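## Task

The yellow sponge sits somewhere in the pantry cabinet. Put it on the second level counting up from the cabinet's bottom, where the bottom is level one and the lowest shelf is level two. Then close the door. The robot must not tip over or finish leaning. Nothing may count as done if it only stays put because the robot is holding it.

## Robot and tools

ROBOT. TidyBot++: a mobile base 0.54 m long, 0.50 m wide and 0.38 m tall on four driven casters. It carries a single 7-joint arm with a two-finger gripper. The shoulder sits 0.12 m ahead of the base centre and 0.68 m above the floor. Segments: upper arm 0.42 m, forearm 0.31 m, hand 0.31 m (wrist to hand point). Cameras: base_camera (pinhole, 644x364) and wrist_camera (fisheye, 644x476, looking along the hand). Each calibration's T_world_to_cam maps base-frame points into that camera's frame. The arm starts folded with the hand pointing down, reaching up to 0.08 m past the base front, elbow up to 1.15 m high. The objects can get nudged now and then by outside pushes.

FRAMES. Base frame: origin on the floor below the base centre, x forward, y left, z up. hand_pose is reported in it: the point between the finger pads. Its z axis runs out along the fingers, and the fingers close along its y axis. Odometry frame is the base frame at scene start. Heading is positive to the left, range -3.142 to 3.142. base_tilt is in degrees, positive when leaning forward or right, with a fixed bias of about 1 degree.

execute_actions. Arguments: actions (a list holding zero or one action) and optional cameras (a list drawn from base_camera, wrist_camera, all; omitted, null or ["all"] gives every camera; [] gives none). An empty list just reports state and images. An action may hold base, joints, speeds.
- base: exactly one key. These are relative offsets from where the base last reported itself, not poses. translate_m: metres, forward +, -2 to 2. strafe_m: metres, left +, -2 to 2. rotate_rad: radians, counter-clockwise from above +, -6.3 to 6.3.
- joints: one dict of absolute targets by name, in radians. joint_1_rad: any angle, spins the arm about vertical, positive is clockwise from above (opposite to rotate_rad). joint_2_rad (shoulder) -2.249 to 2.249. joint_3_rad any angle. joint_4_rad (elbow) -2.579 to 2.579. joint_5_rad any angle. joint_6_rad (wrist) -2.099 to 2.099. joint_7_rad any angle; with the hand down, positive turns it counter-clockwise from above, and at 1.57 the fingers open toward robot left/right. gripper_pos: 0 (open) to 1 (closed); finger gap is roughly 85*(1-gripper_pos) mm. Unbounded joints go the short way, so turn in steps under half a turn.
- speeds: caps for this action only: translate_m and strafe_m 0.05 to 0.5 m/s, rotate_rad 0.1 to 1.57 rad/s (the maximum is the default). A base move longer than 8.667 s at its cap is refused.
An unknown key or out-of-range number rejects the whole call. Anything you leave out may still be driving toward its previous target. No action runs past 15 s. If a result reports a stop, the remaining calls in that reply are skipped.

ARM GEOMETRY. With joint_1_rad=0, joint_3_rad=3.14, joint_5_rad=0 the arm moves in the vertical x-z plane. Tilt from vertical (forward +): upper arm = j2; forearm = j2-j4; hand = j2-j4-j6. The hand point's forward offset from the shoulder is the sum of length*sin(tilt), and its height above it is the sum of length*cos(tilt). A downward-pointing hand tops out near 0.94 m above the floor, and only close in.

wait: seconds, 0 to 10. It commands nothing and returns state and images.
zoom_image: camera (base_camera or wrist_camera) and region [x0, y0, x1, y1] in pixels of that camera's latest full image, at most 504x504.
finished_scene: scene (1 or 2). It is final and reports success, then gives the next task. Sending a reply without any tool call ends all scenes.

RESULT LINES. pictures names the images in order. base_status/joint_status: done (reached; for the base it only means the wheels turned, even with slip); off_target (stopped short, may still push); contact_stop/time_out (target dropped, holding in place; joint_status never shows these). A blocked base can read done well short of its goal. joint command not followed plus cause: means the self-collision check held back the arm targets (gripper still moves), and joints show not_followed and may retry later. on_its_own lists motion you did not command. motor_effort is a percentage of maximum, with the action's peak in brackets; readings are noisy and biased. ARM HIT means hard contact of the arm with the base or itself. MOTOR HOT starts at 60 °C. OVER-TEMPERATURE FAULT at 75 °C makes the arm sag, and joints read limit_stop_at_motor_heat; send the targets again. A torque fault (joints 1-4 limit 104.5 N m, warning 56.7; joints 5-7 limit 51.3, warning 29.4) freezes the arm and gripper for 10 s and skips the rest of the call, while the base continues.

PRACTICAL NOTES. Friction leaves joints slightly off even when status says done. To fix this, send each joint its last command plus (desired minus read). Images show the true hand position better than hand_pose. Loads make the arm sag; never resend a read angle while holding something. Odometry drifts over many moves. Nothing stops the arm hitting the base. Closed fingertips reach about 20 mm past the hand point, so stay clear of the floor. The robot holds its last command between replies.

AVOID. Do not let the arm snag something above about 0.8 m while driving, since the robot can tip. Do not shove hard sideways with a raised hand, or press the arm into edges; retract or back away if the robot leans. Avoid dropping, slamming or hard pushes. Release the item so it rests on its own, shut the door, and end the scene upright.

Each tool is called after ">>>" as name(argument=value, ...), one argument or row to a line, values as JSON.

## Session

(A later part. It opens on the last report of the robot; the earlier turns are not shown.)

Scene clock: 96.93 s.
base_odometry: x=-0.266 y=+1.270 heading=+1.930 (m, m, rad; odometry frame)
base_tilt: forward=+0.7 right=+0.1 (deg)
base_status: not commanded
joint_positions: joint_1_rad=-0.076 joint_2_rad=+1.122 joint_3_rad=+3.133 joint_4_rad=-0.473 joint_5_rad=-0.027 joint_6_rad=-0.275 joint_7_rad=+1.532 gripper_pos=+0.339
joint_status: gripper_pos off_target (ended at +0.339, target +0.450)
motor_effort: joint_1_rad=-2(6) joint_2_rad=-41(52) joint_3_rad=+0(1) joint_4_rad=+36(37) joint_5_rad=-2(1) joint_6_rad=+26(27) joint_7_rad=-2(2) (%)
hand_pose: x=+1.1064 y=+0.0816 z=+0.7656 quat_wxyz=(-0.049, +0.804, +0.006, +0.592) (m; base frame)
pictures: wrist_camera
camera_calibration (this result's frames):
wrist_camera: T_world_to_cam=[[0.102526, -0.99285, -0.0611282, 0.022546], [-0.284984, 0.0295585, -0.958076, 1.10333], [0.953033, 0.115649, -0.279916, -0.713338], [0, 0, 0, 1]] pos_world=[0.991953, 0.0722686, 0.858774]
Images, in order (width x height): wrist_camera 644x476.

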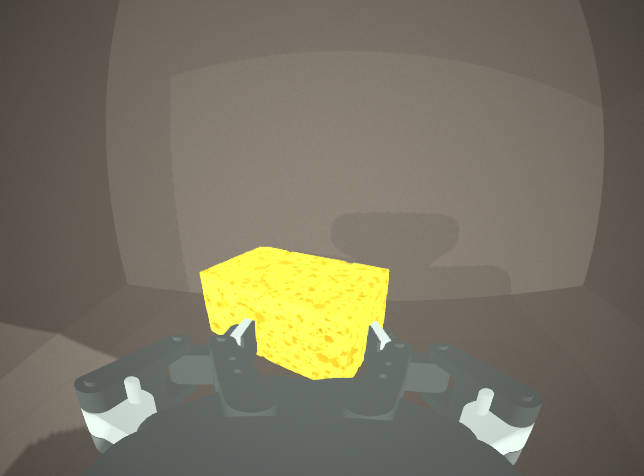

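>>> execute_actions(
  actions=[
    {"base":{"translate_m":-0.08},"joints":{"joint_2_rad":1.16},"speeds":{"translate_m":0.1}},
  ],
  cameras=["wrist_camera"],
)

Scene clock: 99.27 s.
base_odometry: x=-0.238 y=+1.195 heading=+1.930 (m, m, rad; odometry frame)
base_tilt: forward=+0.8 right=+0.1 (deg)
base_status: done
joint_positions: joint_1_rad=-0.074 joint_2_rad=+1.156 joint_3_rad=+3.133 joint_4_rad=-0.431 joint_5_rad=-0.025 joint_6_rad=-0.238 joint_7_rad=+1.532 gripper_pos=+0.450
joint_status: all done
on_its_own: gripper_pos moved +0.111 to your old target +0.450
motor_effort: joint_1_rad=+0(7) joint_2_rad=-58(60) joint_3_rad=+0(1) joint_4_rad=+25(37) joint_5_rad=+0(2) joint_6_rad=+10(27) joint_7_rad=+1(2) (%)
hand_pose: x=+1.1164 y=+0.0804 z=+0.7674 quat_wxyz=(-0.049, +0.791, +0.005, +0.609) (m; base frame)
pictures: wrist_camera
camera_calibration (this result's frames):
wrist_camera: T_world_to_cam=[[0.102198, -0.993042, -0.0585106, 0.0187616], [-0.243309, 0.0320789, -0.969418, 1.06987], [0.96455, 0.113308, -0.238338, -0.766741], [0, 0, 0, 1]] pos_world=[0.997951, 0.0711889, 0.855506]
Images, in order (width x height): wrist_camera 644x476.

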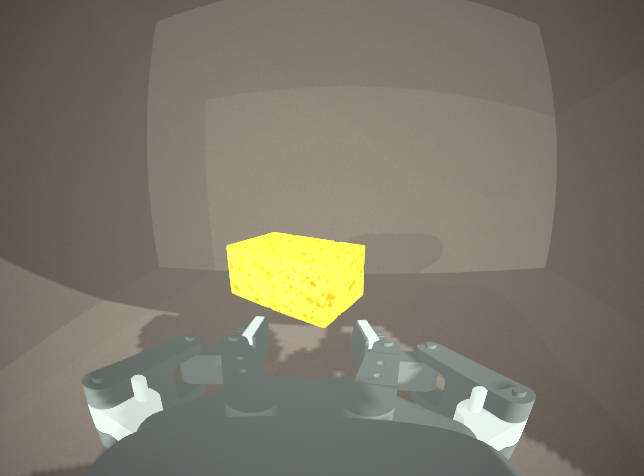

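>>> execute_actions(
  actions=[
    {"base":{"translate_m":-0.45},"joints":{"gripper_pos":0},"speeds":{"translate_m":0.35}},
  ],
  cameras=[],
)

>>> execute_actions(
  actions=[
    {"joints":{"joint_1_rad":0.1,"joint_2_rad":1.17,"joint_4_rad":-0.45,"joint_5_rad":-1.2,"joint_6_rad":-0.65,"joint_7_rad":2.73}},
  ],
  cameras=["wrist_camera"],
)

Scene clock: 106.63 s.
base_odometry: x=-0.080 y=+0.773 heading=+1.929 (m, m, rad; odometry frame)
base_tilt: forward=+0.8 right=+0.0 (deg)
base_status: done
joint_positions: joint_1_rad=-0.075 joint_2_rad=+1.156 joint_3_rad=+3.133 joint_4_rad=-0.431 joint_5_rad=-0.025 joint_6_rad=-0.238 joint_7_rad=+1.532 gripper_pos=+0.000
joint_status: all done
motor_effort: joint_1_rad=-1(5) joint_2_rad=-56(62) joint_3_rad=+0(1) joint_4_rad=+23(25) joint_5_rad=+0(0) joint_6_rad=+9(10) joint_7_rad=+1(1) (%)
hand_pose: x=+1.1164 y=+0.0806 z=+0.7678 quat_wxyz=(-0.049, +0.791, +0.005, +0.610) (m; base frame)
pictures: none
No camera images: the call's "cameras" was empty. Leave "cameras" out to get every camera's image.

Scene clock: 108.13 s.
base_odometry: x=-0.080 y=+0.773 heading=+1.929 (m, m, rad; odometry frame)
base_tilt: forward=+0.8 right=+0.1 (deg)
base_status: not commanded
joint_positions: joint_1_rad=+0.087 joint_2_rad=+1.156 joint_3_rad=+3.133 joint_4_rad=-0.431 joint_5_rad=-1.183 joint_6_rad=-0.612 joint_7_rad=+2.721 gripper_pos=+0.000
joint_status: all done
motor_effort: joint_1_rad=-2(0) joint_2_rad=-56(57) joint_3_rad=-2(3) joint_4_rad=+23(24) joint_5_rad=-4(5) joint_6_rad=+4(10) joint_7_rad=+1(1) (%)
hand_pose: x=+1.0825 y=+0.0858 z=+0.7757 quat_wxyz=(-0.187, +0.769, +0.149, +0.593) (m; base frame)
pictures: wrist_camera
camera_calibration (this result's frames):
wrist_camera: T_world_to_cam=[[0.4816, -0.870925, -0.0977305, -0.362675], [-0.232138, -0.0192389, -0.972492, 1.06424], [0.845088, 0.491039, -0.211441, -0.656672], [0, 0, 0, 1]] pos_world=[0.97666, 0.0270636, 0.86067]
Images, in order (width x height): wrist_camera 644x476.

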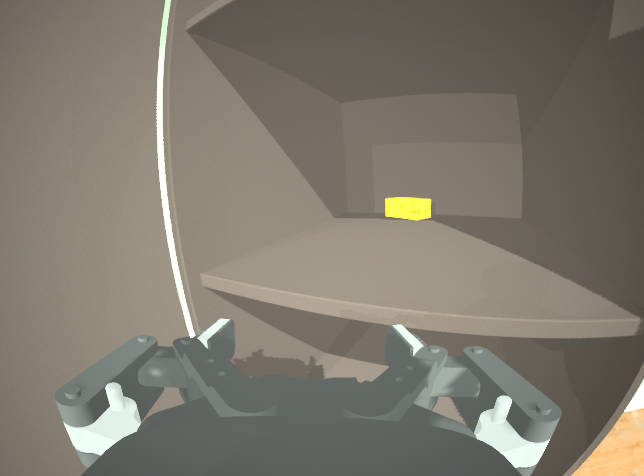

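>>> execute_actions(
  actions=[
    {"base":{"translate_m":0.36},"speeds":{"translate_m":0.25}},
  ],
  cameras=["wrist_camera"],
)

Scene clock: 111.97 s.
base_odometry: x=-0.206 y=+1.111 heading=+1.929 (m, m, rad; odometry frame)
base_tilt: forward=+0.8 right=+0.1 (deg)
base_status: done
joint_positions: joint_1_rad=+0.088 joint_2_rad=+1.157 joint_3_rad=+3.133 joint_4_rad=-0.431 joint_5_rad=-1.183 joint_6_rad=-0.612 joint_7_rad=+2.721 gripper_pos=+0.000
joint_status: not commanded
motor_effort: joint_1_rad=-1(1) joint_2_rad=-56(58) joint_3_rad=-3(3) joint_4_rad=+23(24) joint_5_rad=-4(5) joint_6_rad=+4(4) joint_7_rad=+1(1) (%)
hand_pose: x=+1.0827 y=+0.0849 z=+0.7749 quat_wxyz=(-0.187, +0.769, +0.148, +0.593) (m; base frame)
pictures: wrist_camera
camera_calibration (this result's frames):
wrist_camera: T_world_to_cam=[[0.48088, -0.871265, -0.0982414, -0.362364], [-0.233037, -0.0189894, -0.972282, 1.06426], [0.84525, 0.490445, -0.212169, -0.656074], [0, 0, 0, 1]] pos_world=[0.976811, 0.0262631, 0.859959]
Images, in order (width x height): wrist_camera 644x476.

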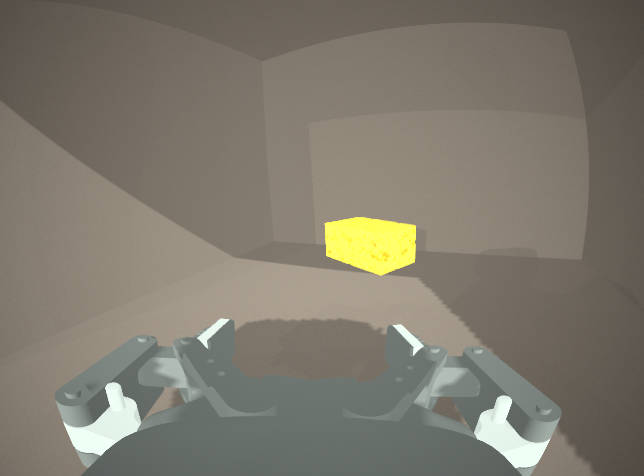

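>>> execute_actions(
  actions=[
    {"base":{"translate_m":0.14},"speeds":{"translate_m":0.15}},
  ],
  cameras=["wrist_camera"],
)

Scene clock: 114.87 s.
base_odometry: x=-0.255 y=+1.242 heading=+1.928 (m, m, rad; odometry frame)
base_tilt: forward=+0.8 right=+0.1 (deg)
base_status: done
joint_positions: joint_1_rad=+0.089 joint_2_rad=+1.157 joint_3_rad=+3.133 joint_4_rad=-0.431 joint_5_rad=-1.183 joint_6_rad=-0.613 joint_7_rad=+2.721 gripper_pos=+0.000
joint_status: not commanded
motor_effort: joint_1_rad=-1(5) joint_2_rad=-56(58) joint_3_rad=-3(3) joint_4_rad=+23(24) joint_5_rad=-5(4) joint_6_rad=+4(4) joint_7_rad=+1(1) (%)
hand_pose: x=+1.0827 y=+0.0845 z=+0.7749 quat_wxyz=(-0.187, +0.769, +0.148, +0.593) (m; base frame)
pictures: wrist_camera
camera_calibration (this result's frames):
wrist_camera: T_world_to_cam=[[0.480668, -0.871372, -0.0983332, -0.362386], [-0.233196, -0.0189197, -0.972246, 1.0643], [0.845327, 0.490258, -0.212295, -0.655885], [0, 0, 0, 1]] pos_world=[0.976816, 0.0259161, 0.859889]
Images, in order (width x height): wrist_camera 644x476.

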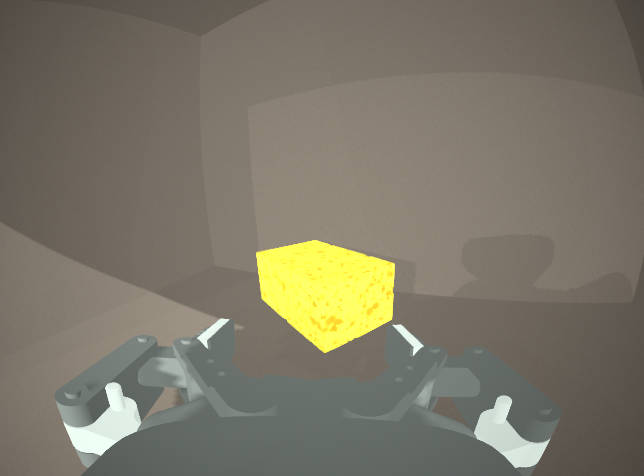

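>>> execute_actions(
  actions=[
    {"joints":{"joint_1_rad":0.16,"joint_5_rad":-1.3,"joint_6_rad":-0.92,"joint_7_rad":2.8}},
  ],
  cameras=["wrist_camera"],
)

Scene clock: 119.47 s.
base_odometry: x=-0.255 y=+1.242 heading=+1.928 (m, m, rad; odometry frame)
base_tilt: forward=+0.8 right=+0.1 (deg)
base_status: not commanded
joint_positions: joint_1_rad=+0.147 joint_2_rad=+1.154 joint_3_rad=+3.133 joint_4_rad=-0.432 joint_5_rad=-1.269 joint_6_rad=-0.889 joint_7_rad=+2.775 gripper_pos=+0.000
joint_status: all done
motor_effort: joint_1_rad=-1(3) joint_2_rad=-53(56) joint_3_rad=-3(3) joint_4_rad=+20(23) joint_5_rad=-5(5) joint_6_rad=+2(4) joint_7_rad=+1(0) (%)
hand_pose: x=+1.0369 y=+0.1011 z=+0.7748 quat_wxyz=(-0.274, +0.758, +0.208, +0.555) (m; base frame)
pictures: wrist_camera
camera_calibration (this result's frames):
wrist_camera: T_world_to_cam=[[0.647658, -0.742494, -0.171005, -0.455804], [-0.275711, -0.0191546, -0.96105, 1.08926], [0.710298, 0.669579, -0.217119, -0.499713], [0, 0, 0, 1]] pos_world=[0.950472, 0.0170302, 0.860396]
Images, in order (width x height): wrist_camera 644x476.

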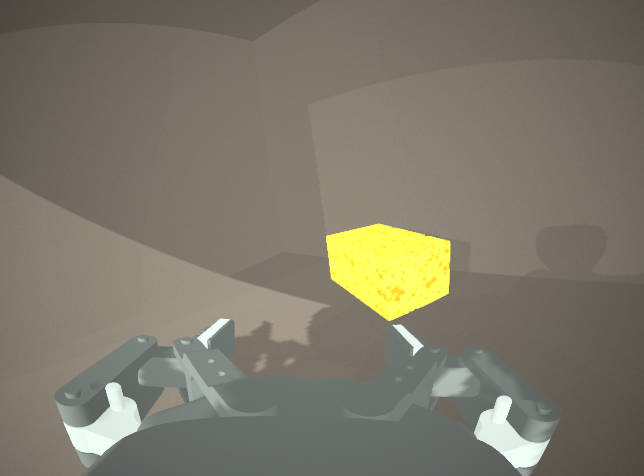

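>>> execute_actions(
  actions=[
    {"joints":{"joint_2_rad":1.10}},
  ],
  cameras=[],
)

>>> execute_actions(
  actions=[
    {"base":{"translate_m":0.13},"speeds":{"translate_m":0.12}},
  ],
  cameras=["wrist_camera"],
)

Scene clock: 122.97 s.
base_odometry: x=-0.255 y=+1.242 heading=+1.928 (m, m, rad; odometry frame)
base_tilt: forward=+0.8 right=+0.1 (deg)
base_status: not commanded
joint_positions: joint_1_rad=+0.147 joint_2_rad=+1.117 joint_3_rad=+3.133 joint_4_rad=-0.434 joint_5_rad=-1.269 joint_6_rad=-0.889 joint_7_rad=+2.775 gripper_pos=+0.000
joint_status: all done
motor_effort: joint_1_rad=-1(1) joint_2_rad=-54(57) joint_3_rad=-3(4) joint_4_rad=+22(22) joint_5_rad=-6(6) joint_6_rad=+3(3) joint_7_rad=+1(1) (%)
hand_pose: x=+1.0328 y=+0.1017 z=+0.8065 quat_wxyz=(-0.268, +0.749, +0.214, +0.567) (m; base frame)
pictures: none
No camera images: the call's "cameras" was empty. Leave "cameras" out to get every camera's image.

Scene clock: 124.67 s.
base_odometry: x=-0.300 y=+1.364 heading=+1.927 (m, m, rad; odometry frame)
base_tilt: forward=+0.8 right=+0.1 (deg)
base_status: done
joint_positions: joint_1_rad=+0.147 joint_2_rad=+1.116 joint_3_rad=+3.133 joint_4_rad=-0.434 joint_5_rad=-1.269 joint_6_rad=-0.889 joint_7_rad=+2.775 gripper_pos=+0.000
joint_status: not commanded
motor_effort: joint_1_rad=-1(5) joint_2_rad=-54(56) joint_3_rad=-3(4) joint_4_rad=+22(22) joint_5_rad=-6(6) joint_6_rad=+3(4) joint_7_rad=+1(1) (%)
hand_pose: x=+1.0327 y=+0.1013 z=+0.8073 quat_wxyz=(-0.268, +0.748, +0.214, +0.567) (m; base frame)
pictures: wrist_camera
camera_calibration (this result's frames):
wrist_camera: T_world_to_cam=[[0.65283, -0.74366, -0.144163, -0.474362], [-0.241641, -0.0240744, -0.970067, 1.09197], [0.717929, 0.668125, -0.195415, -0.515063], [0, 0, 0, 1]] pos_world=[0.94332, 0.0176515, 0.890243]
Images, in order (width x height): wrist_camera 644x476.

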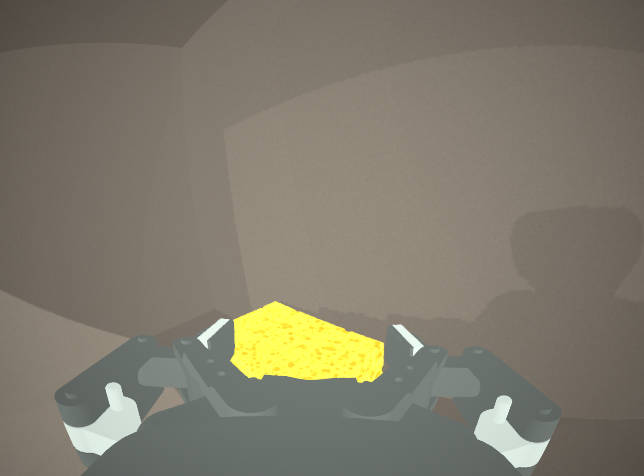

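>>> execute_actions(
  actions=[
    {"base":{"translate_m":-0.02},"speeds":{"translate_m":0.08}},
  ],
  cameras=[],
)

>>> execute_actions(
  actions=[
    {"joints":{"joint_2_rad":1.175}},
  ],
  cameras=["wrist_camera"],
)

>>> execute_actions(
  actions=[
    {"joints":{"gripper_pos":0.45}},
  ],
  cameras=["wrist_camera"],
)

Scene clock: 131.00 s.
base_odometry: x=-0.293 y=+1.345 heading=+1.927 (m, m, rad; odometry frame)
base_tilt: forward=+0.8 right=+0.1 (deg)
base_status: done
joint_positions: joint_1_rad=+0.148 joint_2_rad=+1.115 joint_3_rad=+3.133 joint_4_rad=-0.434 joint_5_rad=-1.269 joint_6_rad=-0.889 joint_7_rad=+2.775 gripper_pos=+0.000
joint_status: not commanded
motor_effort: joint_1_rad=-1(4) joint_2_rad=-54(57) joint_3_rad=-3(4) joint_4_rad=+21(22) joint_5_rad=-6(7) joint_6_rad=+3(4) joint_7_rad=+1(1) (%)
hand_pose: x=+1.0326 y=+0.1011 z=+0.8087 quat_wxyz=(-0.268, +0.748, +0.215, +0.568) (m; base frame)
pictures: none
No camera images: the call's "cameras" was empty. Leave "cameras" out to get every camera's image.

Scene clock: 131.93 s.
base_odometry: x=-0.293 y=+1.345 heading=+1.927 (m, m, rad; odometry frame)
base_tilt: forward=+0.8 right=+0.1 (deg)
base_status: not commanded
joint_positions: joint_1_rad=+0.148 joint_2_rad=+1.154 joint_3_rad=+3.133 joint_4_rad=-0.434 joint_5_rad=-1.275 joint_6_rad=-0.889 joint_7_rad=+2.776 gripper_pos=+0.000
joint_status: all done
motor_effort: joint_1_rad=+0(3) joint_2_rad=-50(56) joint_3_rad=-2(4) joint_4_rad=+18(22) joint_5_rad=-4(7) joint_6_rad=+2(3) joint_7_rad=+1(0) (%)
hand_pose: x=+1.0369 y=+0.1008 z=+0.7746 quat_wxyz=(-0.276, +0.757, +0.206, +0.555) (m; base frame)
pictures: wrist_camera
camera_calibration (this result's frames):
wrist_camera: T_world_to_cam=[[0.646998, -0.741983, -0.175654, -0.451891], [-0.276642, -0.0137547, -0.960875, 1.08943], [0.710537, 0.670277, -0.214163, -0.502175], [0, 0, 0, 1]] pos_world=[0.950568, 0.0162851, 0.85988]
Images, in order (width x height): wrist_camera 644x476.

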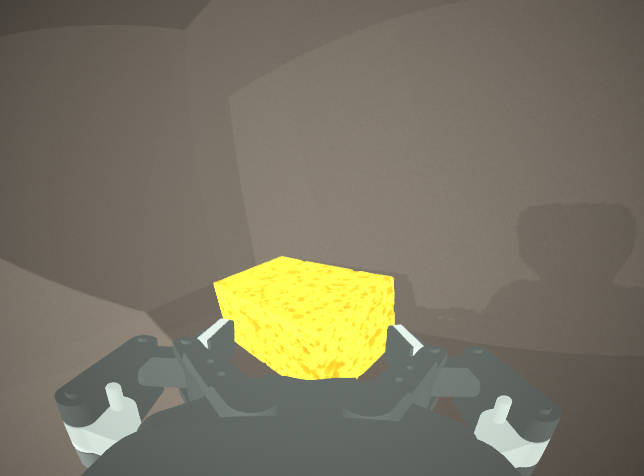

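Scene clock: 132.73 s.
base_odometry: x=-0.293 y=+1.345 heading=+1.927 (m, m, rad; odometry frame)
base_tilt: forward=+0.8 right=+0.1 (deg)
base_status: not commanded
joint_positions: joint_1_rad=+0.148 joint_2_rad=+1.154 joint_3_rad=+3.133 joint_4_rad=-0.434 joint_5_rad=-1.275 joint_6_rad=-0.889 joint_7_rad=+2.776 gripper_pos=+0.450
joint_status: all done
motor_effort: joint_1_rad=-1(2) joint_2_rad=-54(55) joint_3_rad=-3(3) joint_4_rad=+21(22) joint_5_rad=-7(6) joint_6_rad=+3(3) joint_7_rad=+1(1) (%)
hand_pose: x=+1.0369 y=+0.1008 z=+0.7749 quat_wxyz=(-0.276, +0.757, +0.206, +0.555) (m; base frame)
pictures: wrist_camera
camera_calibration (this result's frames):
wrist_camera: T_world_to_cam=[[0.647047, -0.741991, -0.175444, -0.452041], [-0.276376, -0.0137944, -0.960951, 1.08945], [0.710596, 0.670268, -0.213994, -0.502297], [0, 0, 0, 1]] pos_world=[0.950519, 0.0162924, 0.86011]
Images, in order (width x height): wrist_camera 644x476.

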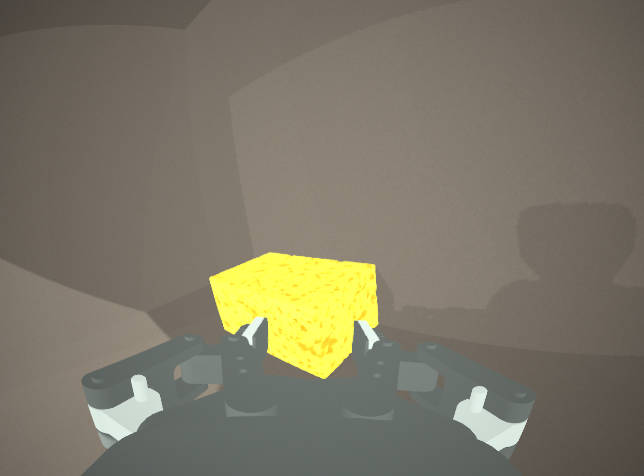

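>>> execute_actions(
  actions=[
    {"joints":{"gripper_pos":0}},
  ],
  cameras=[],
)

>>> execute_actions(
  actions=[
    {"base":{"translate_m":0.04},"speeds":{"translate_m":0.08}},
  ],
  cameras=["wrist_camera"],
)

>>> execute_actions(
  actions=[
    {"joints":{"gripper_pos":0.5}},
  ],
  cameras=["wrist_camera"],
)

Scene clock: 139.00 s.
base_odometry: x=-0.293 y=+1.345 heading=+1.927 (m, m, rad; odometry frame)
base_tilt: forward=+0.8 right=+0.1 (deg)
base_status: not commanded
joint_positions: joint_1_rad=+0.148 joint_2_rad=+1.154 joint_3_rad=+3.133 joint_4_rad=-0.434 joint_5_rad=-1.275 joint_6_rad=-0.889 joint_7_rad=+2.776 gripper_pos=+0.000
joint_status: all done
motor_effort: joint_1_rad=+0(0) joint_2_rad=-52(55) joint_3_rad=-3(3) joint_4_rad=+20(22) joint_5_rad=-6(6) joint_6_rad=+2(3) joint_7_rad=+1(1) (%)
hand_pose: x=+1.0369 y=+0.1008 z=+0.7749 quat_wxyz=(-0.276, +0.757, +0.206, +0.555) (m; base frame)
pictures: none
No camera images: the call's "cameras" was empty. Leave "cameras" out to get every camera's image.

Scene clock: 140.00 s.
base_odometry: x=-0.307 y=+1.382 heading=+1.926 (m, m, rad; odometry frame)
base_tilt: forward=+0.8 right=+0.1 (deg)
base_status: done
joint_positions: joint_1_rad=+0.165 joint_2_rad=+1.144 joint_3_rad=+3.133 joint_4_rad=-0.443 joint_5_rad=-1.275 joint_6_rad=-0.973 joint_7_rad=+2.777 gripper_pos=+0.000
joint_status: not commanded
motor_effort: joint_1_rad=-4(6) joint_2_rad=-47(53) joint_3_rad=-3(3) joint_4_rad=+22(24) joint_5_rad=-7(9) joint_6_rad=+13(17) joint_7_rad=+1(0) (%)
hand_pose: x=+1.0186 y=+0.1030 z=+0.7752 quat_wxyz=(-0.297, +0.755, +0.226, +0.538) (m; base frame)
pictures: wrist_camera
camera_calibration (this result's frames):
wrist_camera: T_world_to_cam=[[0.688847, -0.69892, -0.192357, -0.472397], [-0.295307, -0.0282193, -0.954985, 1.10092], [0.66203, 0.714643, -0.225835, -0.43658], [0, 0, 0, 1]] pos_world=[0.939549, 0.012899, 0.8619]
Images, in order (width x height): wrist_camera 644x476.

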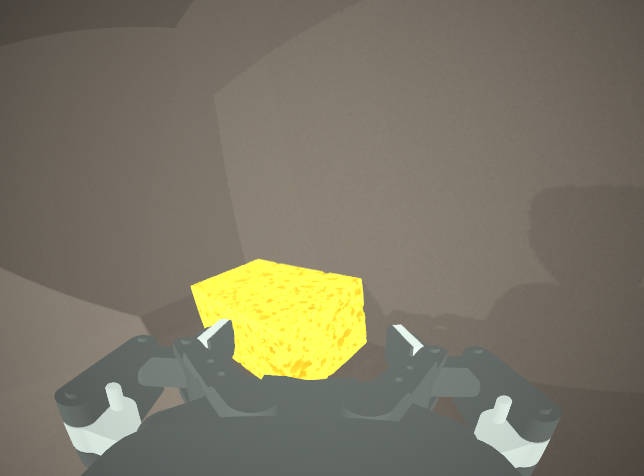

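Scene clock: 140.83 s.
base_odometry: x=-0.307 y=+1.382 heading=+1.926 (m, m, rad; odometry frame)
base_tilt: forward=+0.7 right=+0.1 (deg)
base_status: not commanded
joint_positions: joint_1_rad=+0.182 joint_2_rad=+1.135 joint_3_rad=+3.133 joint_4_rad=-0.445 joint_5_rad=-1.275 joint_6_rad=-1.034 joint_7_rad=+2.785 gripper_pos=+0.488
joint_status: all done
motor_effort: joint_1_rad=-5(11) joint_2_rad=-43(47) joint_3_rad=-2(4) joint_4_rad=+23(25) joint_5_rad=-10(11) joint_6_rad=+24(27) joint_7_rad=-1(1) (%)
hand_pose: x=+1.0049 y=+0.1012 z=+0.7792 quat_wxyz=(-0.309, +0.752, +0.243, +0.529) (m; base frame)
pictures: wrist_camera
camera_calibration (this result's frames):
wrist_camera: T_world_to_cam=[[0.718114, -0.668213, -0.19443, -0.49442], [-0.298763, -0.0436841, -0.953327, 1.10437], [0.628532, 0.742686, -0.231008, -0.390487], [0, 0, 0, 1]] pos_world=[0.930429, 0.00787511, 0.866491]
Images, in order (width x height): wrist_camera 644x476.

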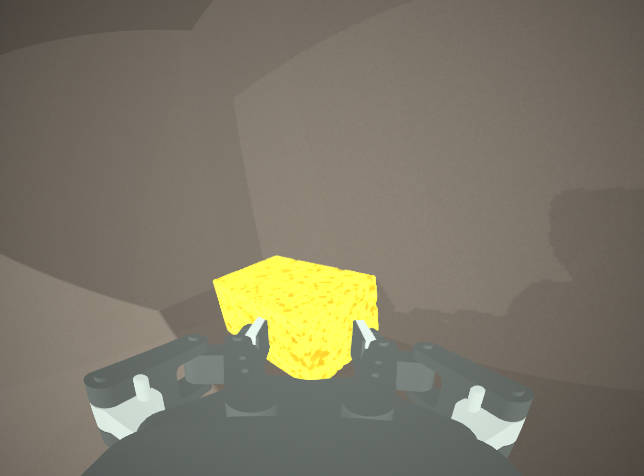

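>>> execute_actions(
  actions=[
    {"joints":{"gripper_pos":0.75}},
  ],
  cameras=[],
)

>>> execute_actions(
  actions=[
    {"base":{"translate_m":-0.12},"speeds":{"translate_m":0.08}},
  ],
  cameras=["wrist_camera"],
)

Scene clock: 142.70 s.
base_odometry: x=-0.307 y=+1.382 heading=+1.926 (m, m, rad; odometry frame)
base_tilt: forward=+0.7 right=+0.1 (deg)
base_status: not commanded
joint_positions: joint_1_rad=+0.199 joint_2_rad=+1.129 joint_3_rad=+3.133 joint_4_rad=-0.453 joint_5_rad=-1.275 joint_6_rad=-1.067 joint_7_rad=+2.786 gripper_pos=+0.734
joint_status: all done
motor_effort: joint_1_rad=-10(13) joint_2_rad=-41(43) joint_3_rad=-3(4) joint_4_rad=+25(26) joint_5_rad=-11(13) joint_6_rad=+30(31) joint_7_rad=-1(1) (%)
hand_pose: x=+0.9976 y=+0.0926 z=+0.7794 quat_wxyz=(-0.314, +0.753, +0.246, +0.524) (m; base frame)
pictures: none
No camera images: the call's "cameras" was empty. Leave "cameras" out to get every camera's image.

Scene clock: 144.73 s.
base_odometry: x=-0.265 y=+1.269 heading=+1.926 (m, m, rad; odometry frame)
base_tilt: forward=+0.8 right=+0.1 (deg)
base_status: done
joint_positions: joint_1_rad=+0.175 joint_2_rad=+1.145 joint_3_rad=+3.133 joint_4_rad=-0.450 joint_5_rad=-1.279 joint_6_rad=-0.956 joint_7_rad=+2.786 gripper_pos=+0.750
joint_status: not commanded
motor_effort: joint_1_rad=-1(9) joint_2_rad=-53(55) joint_3_rad=-3(4) joint_4_rad=+20(25) joint_5_rad=-6(11) joint_6_rad=+2(30) joint_7_rad=+1(1) (%)
hand_pose: x=+1.0228 y=+0.0910 z=+0.7729 quat_wxyz=(-0.289, +0.758, +0.218, +0.543) (m; base frame)
pictures: wrist_camera
camera_calibration (this result's frames):
wrist_camera: T_world_to_cam=[[0.672457, -0.715676, -0.188707, -0.468697], [-0.292718, -0.022986, -0.955923, 1.09723], [0.679793, 0.698054, -0.224948, -0.448697], [0, 0, 0, 1]] pos_world=[0.941378, 0.00300047, 0.859487]
Images, in order (width x height): wrist_camera 644x476.

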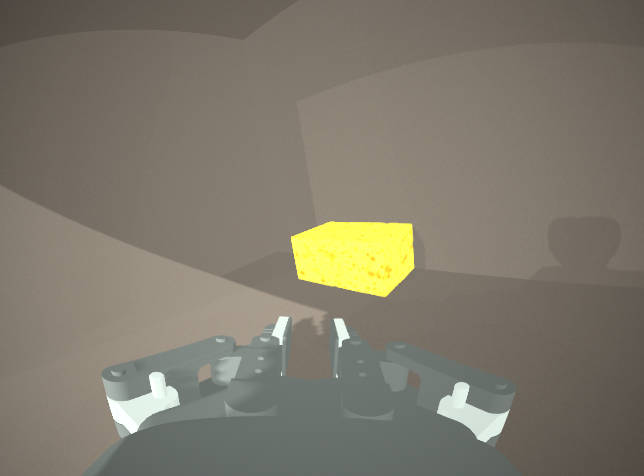

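>>> execute_actions(
  actions=[
    {"joints":{"joint_2_rad":1.09,"gripper_pos":1,"joint_6_rad":-0.92}},
  ],
  cameras=[],
)

>>> execute_actions(
  actions=[
    {"base":{"translate_m":0.11},"speeds":{"translate_m":0.1}},
  ],
  cameras=["wrist_camera"],
)

>>> execute_actions(
  actions=[
    {"joints":{"joint_2_rad":1.15}},
  ],
  cameras=["wrist_camera"],
)

>>> execute_actions(
  actions=[
    {"base":{"translate_m":-0.1},"speeds":{"translate_m":0.08}},
  ],
  cameras=["wrist_camera"],
)

Scene clock: 148.47 s.
base_odometry: x=-0.265 y=+1.269 heading=+1.926 (m, m, rad; odometry frame)
base_tilt: forward=+0.8 right=+0.1 (deg)
base_status: not commanded
joint_positions: joint_1_rad=+0.175 joint_2_rad=+1.104 joint_3_rad=+3.133 joint_4_rad=-0.450 joint_5_rad=-1.279 joint_6_rad=-0.956 joint_7_rad=+2.786 gripper_pos=+0.999
joint_status: all done
motor_effort: joint_1_rad=-1(1) joint_2_rad=-53(58) joint_3_rad=-3(4) joint_4_rad=+21(23) joint_5_rad=-7(8) joint_6_rad=+3(2) joint_7_rad=+1(1) (%)
hand_pose: x=+1.0184 y=+0.0918 z=+0.8088 quat_wxyz=(-0.282, +0.747, +0.226, +0.557) (m; base frame)
pictures: none
No camera images: the call's "cameras" was empty. Leave "cameras" out to get every camera's image.

Scene clock: 150.37 s.
base_odometry: x=-0.303 y=+1.373 heading=+1.925 (m, m, rad; odometry frame)
base_tilt: forward=+0.8 right=+0.1 (deg)
base_status: done
joint_positions: joint_1_rad=+0.169 joint_2_rad=+1.082 joint_3_rad=+3.133 joint_4_rad=-0.443 joint_5_rad=-1.279 joint_6_rad=-0.958 joint_7_rad=+2.786 gripper_pos=+0.999
joint_status: not commanded
motor_effort: joint_1_rad=+0(9) joint_2_rad=-54(55) joint_3_rad=-4(4) joint_4_rad=+22(25) joint_5_rad=-7(7) joint_6_rad=+3(19) joint_7_rad=+1(1) (%)
hand_pose: x=+1.0148 y=+0.0981 z=+0.8314 quat_wxyz=(-0.279, +0.739, +0.234, +0.566) (m; base frame)
pictures: wrist_camera
camera_calibration (this result's frames):
wrist_camera: T_world_to_cam=[[0.68908, -0.712275, -0.133538, -0.510263], [-0.226162, -0.0363004, -0.973413, 1.09924], [0.688491, 0.700961, -0.186103, -0.476477], [0, 0, 0, 1]] pos_world=[0.928268, 0.0104472, 0.913202]
Images, in order (width x height): wrist_camera 644x476.

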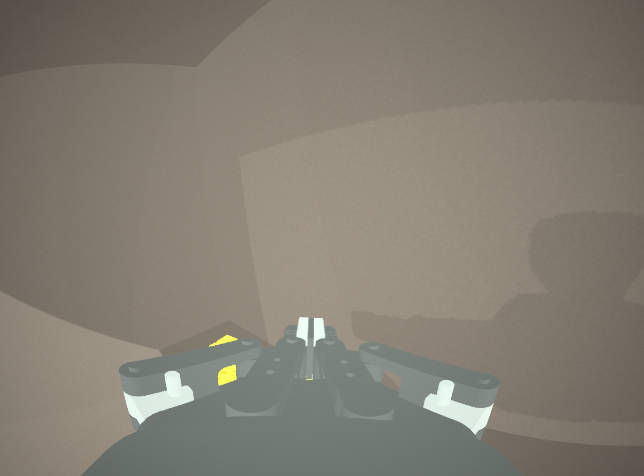

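Scene clock: 151.27 s.
base_odometry: x=-0.303 y=+1.373 heading=+1.925 (m, m, rad; odometry frame)
base_tilt: forward=+0.8 right=+0.1 (deg)
base_status: not commanded
joint_positions: joint_1_rad=+0.169 joint_2_rad=+1.107 joint_3_rad=+3.133 joint_4_rad=-0.440 joint_5_rad=-1.290 joint_6_rad=-0.951 joint_7_rad=+2.786 gripper_pos=+0.999
joint_status: joint_2_rad off_target (ended at +1.107, target +1.150)
motor_effort: joint_1_rad=-1(4) joint_2_rad=-49(54) joint_3_rad=-2(4) joint_4_rad=+18(21) joint_5_rad=-4(7) joint_6_rad=+2(2) joint_7_rad=+1(1) (%)
hand_pose: x=+1.0202 y=+0.0968 z=+0.8135 quat_wxyz=(-0.285, +0.743, +0.225, +0.562) (m; base frame)
pictures: wrist_camera
camera_calibration (this result's frames):
wrist_camera: T_world_to_cam=[[0.681699, -0.714694, -0.156522, -0.490776], [-0.244446, -0.0208485, -0.969439, 1.09696], [0.689588, 0.699127, -0.188916, -0.48127], [0, 0, 0, 1]] pos_world=[0.934588, 0.00858499, 0.895701]
Images, in order (width x height): wrist_camera 644x476.

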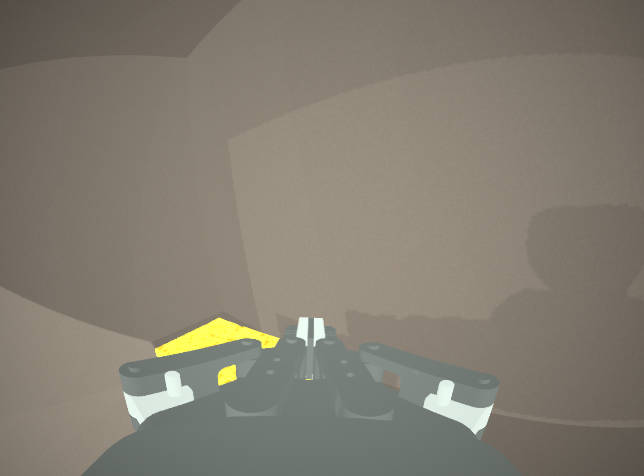

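Scene clock: 153.03 s.
base_odometry: x=-0.268 y=+1.279 heading=+1.925 (m, m, rad; odometry frame)
base_tilt: forward=+0.8 right=+0.1 (deg)
base_status: done
joint_positions: joint_1_rad=+0.168 joint_2_rad=+1.108 joint_3_rad=+3.133 joint_4_rad=-0.439 joint_5_rad=-1.290 joint_6_rad=-0.950 joint_7_rad=+2.786 gripper_pos=+0.999
joint_status: not commanded
motor_effort: joint_1_rad=-2(5) joint_2_rad=-49(51) joint_3_rad=-2(3) joint_4_rad=+18(18) joint_5_rad=-5(5) joint_6_rad=+1(2) joint_7_rad=+1(1) (%)
hand_pose: x=+1.0205 y=+0.0970 z=+0.8137 quat_wxyz=(-0.285, +0.743, +0.225, +0.562) (m; base frame)
pictures: wrist_camera
camera_calibration (this result's frames):
wrist_camera: T_world_to_cam=[[0.681531, -0.714974, -0.155973, -0.491111], [-0.243706, -0.0207809, -0.969627, 1.09654], [0.690016, 0.698842, -0.188406, -0.482337], [0, 0, 0, 1]] pos_world=[0.934762, 0.00873315, 0.895762]
Images, in order (width x height): wrist_camera 644x476.

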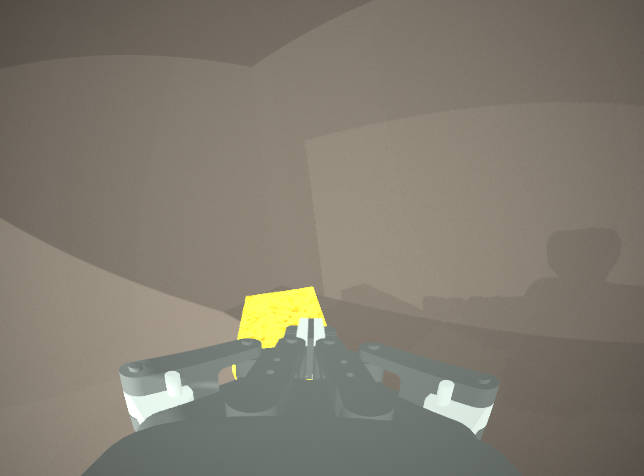

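>>> execute_actions(
  actions=[
    {"joints":{"joint_2_rad":1.08}},
  ],
  cameras=[],
)

>>> execute_actions(
  actions=[
    {"base":{"translate_m":-0.09},"joints":{"gripper_pos":0},"speeds":{"translate_m":0.12}},
  ],
  cameras=["wrist_camera"],
)

Scene clock: 155.47 s.
base_odometry: x=-0.268 y=+1.279 heading=+1.925 (m, m, rad; odometry frame)
base_tilt: forward=+0.8 right=+0.1 (deg)
base_status: not commanded
joint_positions: joint_1_rad=+0.168 joint_2_rad=+1.103 joint_3_rad=+3.133 joint_4_rad=-0.439 joint_5_rad=-1.290 joint_6_rad=-0.950 joint_7_rad=+2.786 gripper_pos=+0.999
joint_status: all done
motor_effort: joint_1_rad=-1(1) joint_2_rad=-54(54) joint_3_rad=-4(4) joint_4_rad=+22(22) joint_5_rad=-7(7) joint_6_rad=+3(3) joint_7_rad=+1(1) (%)
hand_pose: x=+1.0198 y=+0.0971 z=+0.8180 quat_wxyz=(-0.284, +0.742, +0.226, +0.564) (m; base frame)
pictures: none
No camera images: the call's "cameras" was empty. Leave "cameras" out to get every camera's image.

Scene clock: 156.83 s.
base_odometry: x=-0.237 y=+1.194 heading=+1.924 (m, m, rad; odometry frame)
base_tilt: forward=+0.7 right=+0.1 (deg)
base_status: done
joint_positions: joint_1_rad=+0.168 joint_2_rad=+1.100 joint_3_rad=+3.133 joint_4_rad=-0.439 joint_5_rad=-1.290 joint_6_rad=-0.950 joint_7_rad=+2.786 gripper_pos=+0.000
joint_status: all done
motor_effort: joint_1_rad=-1(1) joint_2_rad=-53(57) joint_3_rad=-3(4) joint_4_rad=+21(22) joint_5_rad=-7(7) joint_6_rad=+3(3) joint_7_rad=+1(1) (%)
hand_pose: x=+1.0195 y=+0.0971 z=+0.8204 quat_wxyz=(-0.283, +0.741, +0.226, +0.565) (m; base frame)
pictures: wrist_camera
camera_calibration (this result's frames):
wrist_camera: T_world_to_cam=[[0.682693, -0.715159, -0.149923, -0.495359], [-0.236401, -0.0220268, -0.971406, 1.09691], [0.691408, 0.698614, -0.184102, -0.485424], [0, 0, 0, 1]] pos_world=[0.933115, 0.0090253, 0.901913]
Images, in order (width x height): wrist_camera 644x476.

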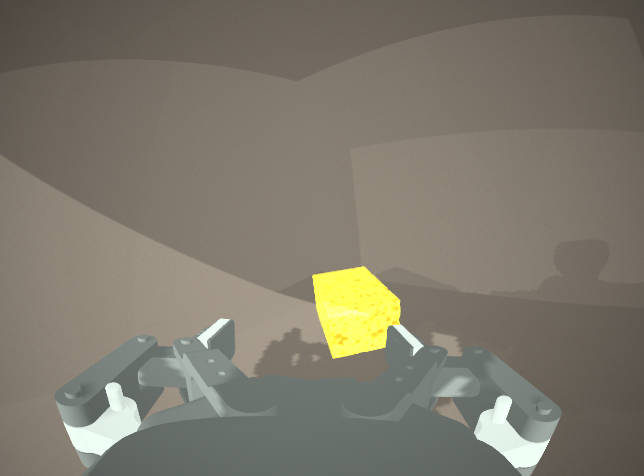

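>>> execute_actions(
  actions=[
    {"base":{"translate_m":0.06},"speeds":{"translate_m":0.1}},
  ],
  cameras=["wrist_camera"],
)

>>> execute_actions(
  actions=[
    {"joints":{"joint_2_rad":1.175}},
  ],
  cameras=["wrist_camera"],
)

Scene clock: 159.10 s.
base_odometry: x=-0.258 y=+1.251 heading=+1.925 (m, m, rad; odometry frame)
base_tilt: forward=+0.8 right=+0.1 (deg)
base_status: done
joint_positions: joint_1_rad=+0.168 joint_2_rad=+1.098 joint_3_rad=+3.133 joint_4_rad=-0.439 joint_5_rad=-1.290 joint_6_rad=-0.950 joint_7_rad=+2.786 gripper_pos=+0.000
joint_status: not commanded
motor_effort: joint_1_rad=-1(4) joint_2_rad=-54(56) joint_3_rad=-3(4) joint_4_rad=+22(22) joint_5_rad=-7(7) joint_6_rad=+3(4) joint_7_rad=+1(1) (%)
hand_pose: x=+1.0192 y=+0.0974 z=+0.8218 quat_wxyz=(-0.283, +0.741, +0.227, +0.565) (m; base frame)
pictures: wrist_camera
camera_calibration (this result's frames):
wrist_camera: T_world_to_cam=[[0.683108, -0.715047, -0.148563, -0.496336], [-0.234752, -0.0223595, -0.971798, 1.09698], [0.691559, 0.698719, -0.183133, -0.486103], [0, 0, 0, 1]] pos_world=[0.932739, 0.00927378, 0.903287]
Images, in order (width x height): wrist_camera 644x476.

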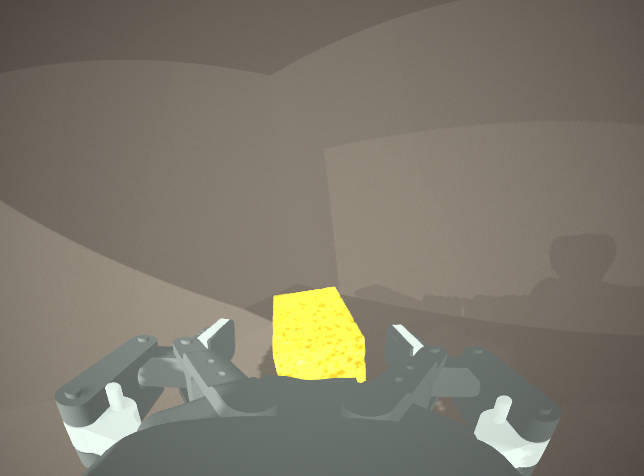

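Scene clock: 160.23 s.
base_odometry: x=-0.258 y=+1.251 heading=+1.925 (m, m, rad; odometry frame)
base_tilt: forward=+0.8 right=+0.1 (deg)
base_status: not commanded
joint_positions: joint_1_rad=+0.168 joint_2_rad=+1.154 joint_3_rad=+3.133 joint_4_rad=-0.438 joint_5_rad=-1.294 joint_6_rad=-0.950 joint_7_rad=+2.786 gripper_pos=+0.000
joint_status: all done
motor_effort: joint_1_rad=+0(4) joint_2_rad=-49(56) joint_3_rad=-2(4) joint_4_rad=+17(22) joint_5_rad=-6(8) joint_6_rad=+2(3) joint_7_rad=+1(1) (%)
hand_pose: x=+1.0257 y=+0.0966 z=+0.7750 quat_wxyz=(-0.294, +0.753, +0.216, +0.547) (m; base frame)
pictures: wrist_camera
camera_calibration (this result's frames):
wrist_camera: T_world_to_cam=[[0.674114, -0.712768, -0.193732, -0.464285], [-0.28561, -0.00965329, -0.958297, 1.0934], [0.681173, 0.701334, -0.210081, -0.467321], [0, 0, 0, 1]] pos_world=[0.943595, 0.0073754, 0.859684]
Images, in order (width x height): wrist_camera 644x476.

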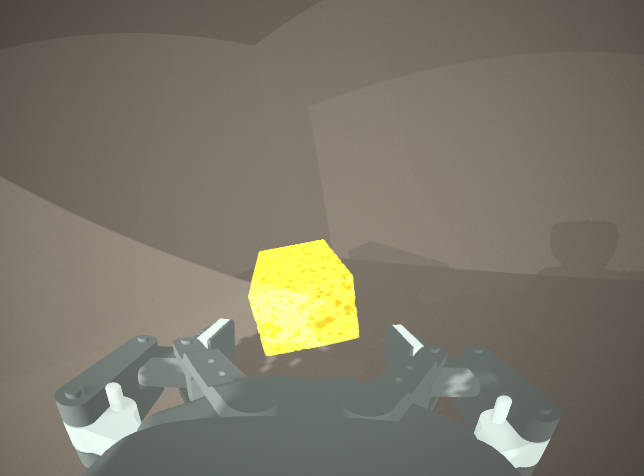

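>>> execute_actions(
  actions=[
    {"base":{"translate_m":0.035},"joints":{"joint_1_rad":0.12},"speeds":{"translate_m":0.06}},
  ],
  cameras=["wrist_camera"],
)

>>> execute_actions(
  actions=[
    {"joints":{"gripper_pos":0.55}},
  ],
  cameras=["wrist_camera"],
)

Scene clock: 162.90 s.
base_odometry: x=-0.270 y=+1.283 heading=+1.925 (m, m, rad; odometry frame)
base_tilt: forward=+0.8 right=+0.1 (deg)
base_status: done
joint_positions: joint_1_rad=+0.137 joint_2_rad=+1.154 joint_3_rad=+3.133 joint_4_rad=-0.438 joint_5_rad=-1.294 joint_6_rad=-0.950 joint_7_rad=+2.786 gripper_pos=+0.000
joint_status: all done
motor_effort: joint_1_rad=-1(5) joint_2_rad=-49(57) joint_3_rad=-2(4) joint_4_rad=+18(22) joint_5_rad=-5(7) joint_6_rad=+2(3) joint_7_rad=+1(1) (%)
hand_pose: x=+1.0222 y=+0.1249 z=+0.7752 quat_wxyz=(-0.302, +0.750, +0.227, +0.543) (m; base frame)
pictures: wrist_camera
camera_calibration (this result's frames):
wrist_camera: T_world_to_cam=[[0.696107, -0.691379, -0.193468, -0.467131], [-0.284848, -0.0186105, -0.958392, 1.0933], [0.659011, 0.722253, -0.209893, -0.464854], [0, 0, 0, 1]] pos_world=[0.942943, 0.0331245, 0.859868]
Images, in order (width x height): wrist_camera 644x476.

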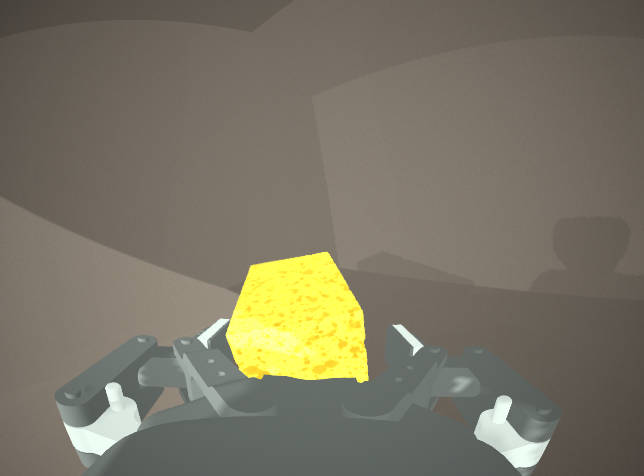

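Scene clock: 163.93 s.
base_odometry: x=-0.270 y=+1.283 heading=+1.925 (m, m, rad; odometry frame)
base_tilt: forward=+0.8 right=+0.1 (deg)
base_status: not commanded
joint_positions: joint_1_rad=+0.137 joint_2_rad=+1.153 joint_3_rad=+3.133 joint_4_rad=-0.438 joint_5_rad=-1.294 joint_6_rad=-0.950 joint_7_rad=+2.786 gripper_pos=+0.362
joint_status: gripper_pos off_target (ended at +0.362, target +0.550)
motor_effort: joint_1_rad=-1(5) joint_2_rad=-45(54) joint_3_rad=-1(4) joint_4_rad=+15(22) joint_5_rad=-3(7) joint_6_rad=+1(3) joint_7_rad=+1(0) (%)
hand_pose: x=+1.0222 y=+0.1250 z=+0.7758 quat_wxyz=(-0.302, +0.750, +0.228, +0.543) (m; base frame)
pictures: wrist_camera
camera_calibration (this result's frames):
wrist_camera: T_world_to_cam=[[0.696286, -0.691359, -0.192895, -0.467521], [-0.284127, -0.0186926, -0.958604, 1.09333], [0.659134, 0.72227, -0.209449, -0.465242], [0, 0, 0, 1]] pos_world=[0.94283, 0.0332423, 0.860444]
Images, in order (width x height): wrist_camera 644x476.

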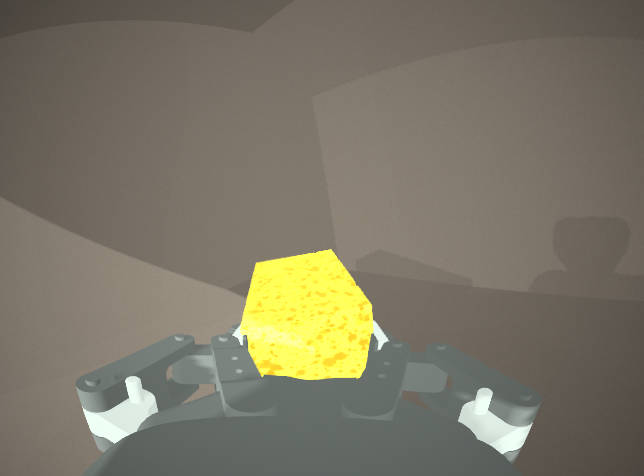

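>>> execute_actions(
  actions=[
    {"joints":{"joint_2_rad":1.12,"joint_1_rad":0.17}},
  ],
  cameras=[],
)

>>> execute_actions(
  actions=[
    {"base":{"translate_m":-0.6},"speeds":{"translate_m":0.3}},
  ],
  cameras=["wrist_camera"],
)

>>> execute_actions(
  actions=[
    {"joints":{"joint_1_rad":0.03,"joint_2_rad":1.47,"joint_4_rad":-0.7,"joint_5_rad":0.0,"joint_6_rad":0.52,"joint_7_rad":1.54}},
  ],
)

Scene clock: 167.00 s.
base_odometry: x=-0.270 y=+1.283 heading=+1.925 (m, m, rad; odometry frame)
base_tilt: forward=+0.8 right=+0.1 (deg)
base_status: not commanded
joint_positions: joint_1_rad=+0.158 joint_2_rad=+1.148 joint_3_rad=+3.133 joint_4_rad=-0.439 joint_5_rad=-1.294 joint_6_rad=-0.950 joint_7_rad=+2.786 gripper_pos=+0.362
joint_status: all done
motor_effort: joint_1_rad=-2(2) joint_2_rad=-55(56) joint_3_rad=-4(4) joint_4_rad=+22(22) joint_5_rad=-7(7) joint_6_rad=+2(3) joint_7_rad=+1(1) (%)
hand_pose: x=+1.0240 y=+0.1062 z=+0.7793 quat_wxyz=(-0.296, +0.751, +0.220, +0.547) (m; base frame)
pictures: none
No camera images: the call's "cameras" was empty. Leave "cameras" out to get every camera's image.

Scene clock: 169.97 s.
base_odometry: x=-0.062 y=+0.720 heading=+1.924 (m, m, rad; odometry frame)
base_tilt: forward=+0.8 right=+0.1 (deg)
base_status: done
joint_positions: joint_1_rad=+0.158 joint_2_rad=+1.142 joint_3_rad=+3.133 joint_4_rad=-0.439 joint_5_rad=-1.294 joint_6_rad=-0.950 joint_7_rad=+2.786 gripper_pos=+0.362
joint_status: not commanded
motor_effort: joint_1_rad=-1(5) joint_2_rad=-54(61) joint_3_rad=-4(4) joint_4_rad=+21(23) joint_5_rad=-7(7) joint_6_rad=+2(3) joint_7_rad=+1(1) (%)
hand_pose: x=+1.0235 y=+0.1056 z=+0.7844 quat_wxyz=(-0.295, +0.750, +0.221, +0.549) (m; base frame)
pictures: wrist_camera
camera_calibration (this result's frames):
wrist_camera: T_world_to_cam=[[0.682955, -0.706493, -0.185579, -0.470684], [-0.275633, -0.0139751, -0.961161, 1.09444], [0.67646, 0.707582, -0.204277, -0.470623], [0, 0, 0, 1]] pos_world=[0.941476, 0.0157643, 0.868442]
Images, in order (width x height): wrist_camera 644x476.

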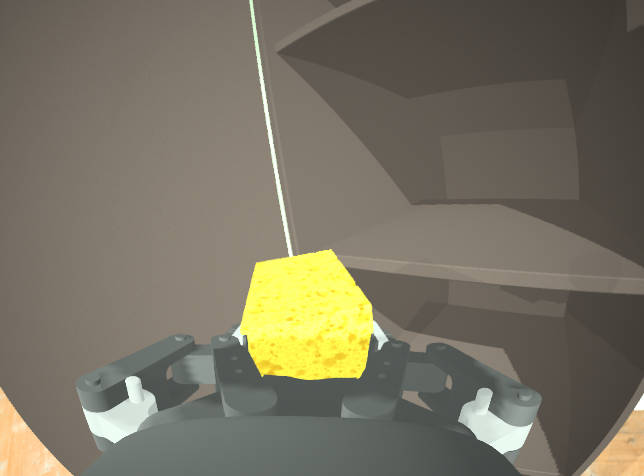

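Scene clock: 171.87 s.
base_odometry: x=-0.062 y=+0.720 heading=+1.924 (m, m, rad; odometry frame)
base_tilt: forward=+0.8 right=+0.1 (deg)
base_status: not commanded
joint_positions: joint_1_rad=+0.038 joint_2_rad=+1.459 joint_3_rad=+3.133 joint_4_rad=-0.680 joint_5_rad=-0.028 joint_6_rad=+0.485 joint_7_rad=+1.559 gripper_pos=+0.362
joint_status: all done
motor_effort: joint_1_rad=+0(3) joint_2_rad=-57(62) joint_3_rad=+0(3) joint_4_rad=+21(24) joint_5_rad=+1(8) joint_6_rad=+9(10) joint_7_rad=+1(1) (%)
hand_pose: x=+1.1115 y=-0.0382 z=+0.5337 quat_wxyz=(+0.002, +0.735, -0.034, +0.677) (m; base frame)
pictures: base_camera, wrist_camera
camera_calibration (this result's frames):
wrist_camera: T_world_to_cam=[[-0.0205602, -0.999479, -0.0248747, 0.00613679], [-0.0695401, 0.0262493, -0.997234, 0.66736], [0.997367, -0.0187736, -0.0700436, -0.93569], [0, 0, 0, 1]] pos_world=[0.979761, -0.0289504, 0.600127]
Images, in order (width x height): base_camera 644x364, wrist_camera 644x476.

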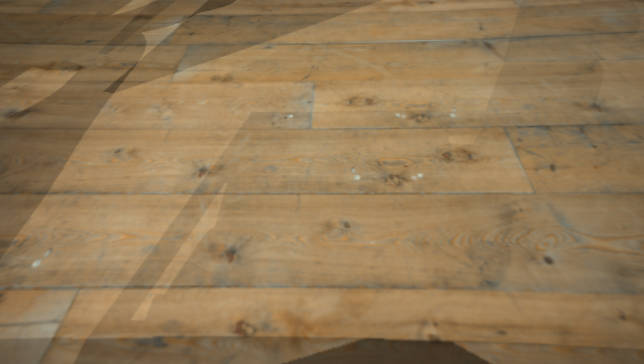

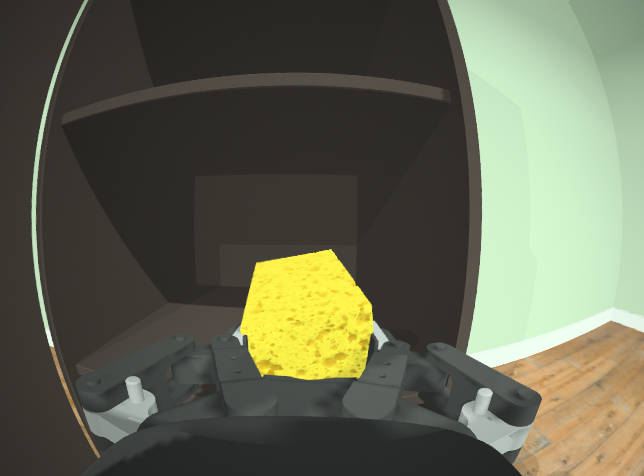

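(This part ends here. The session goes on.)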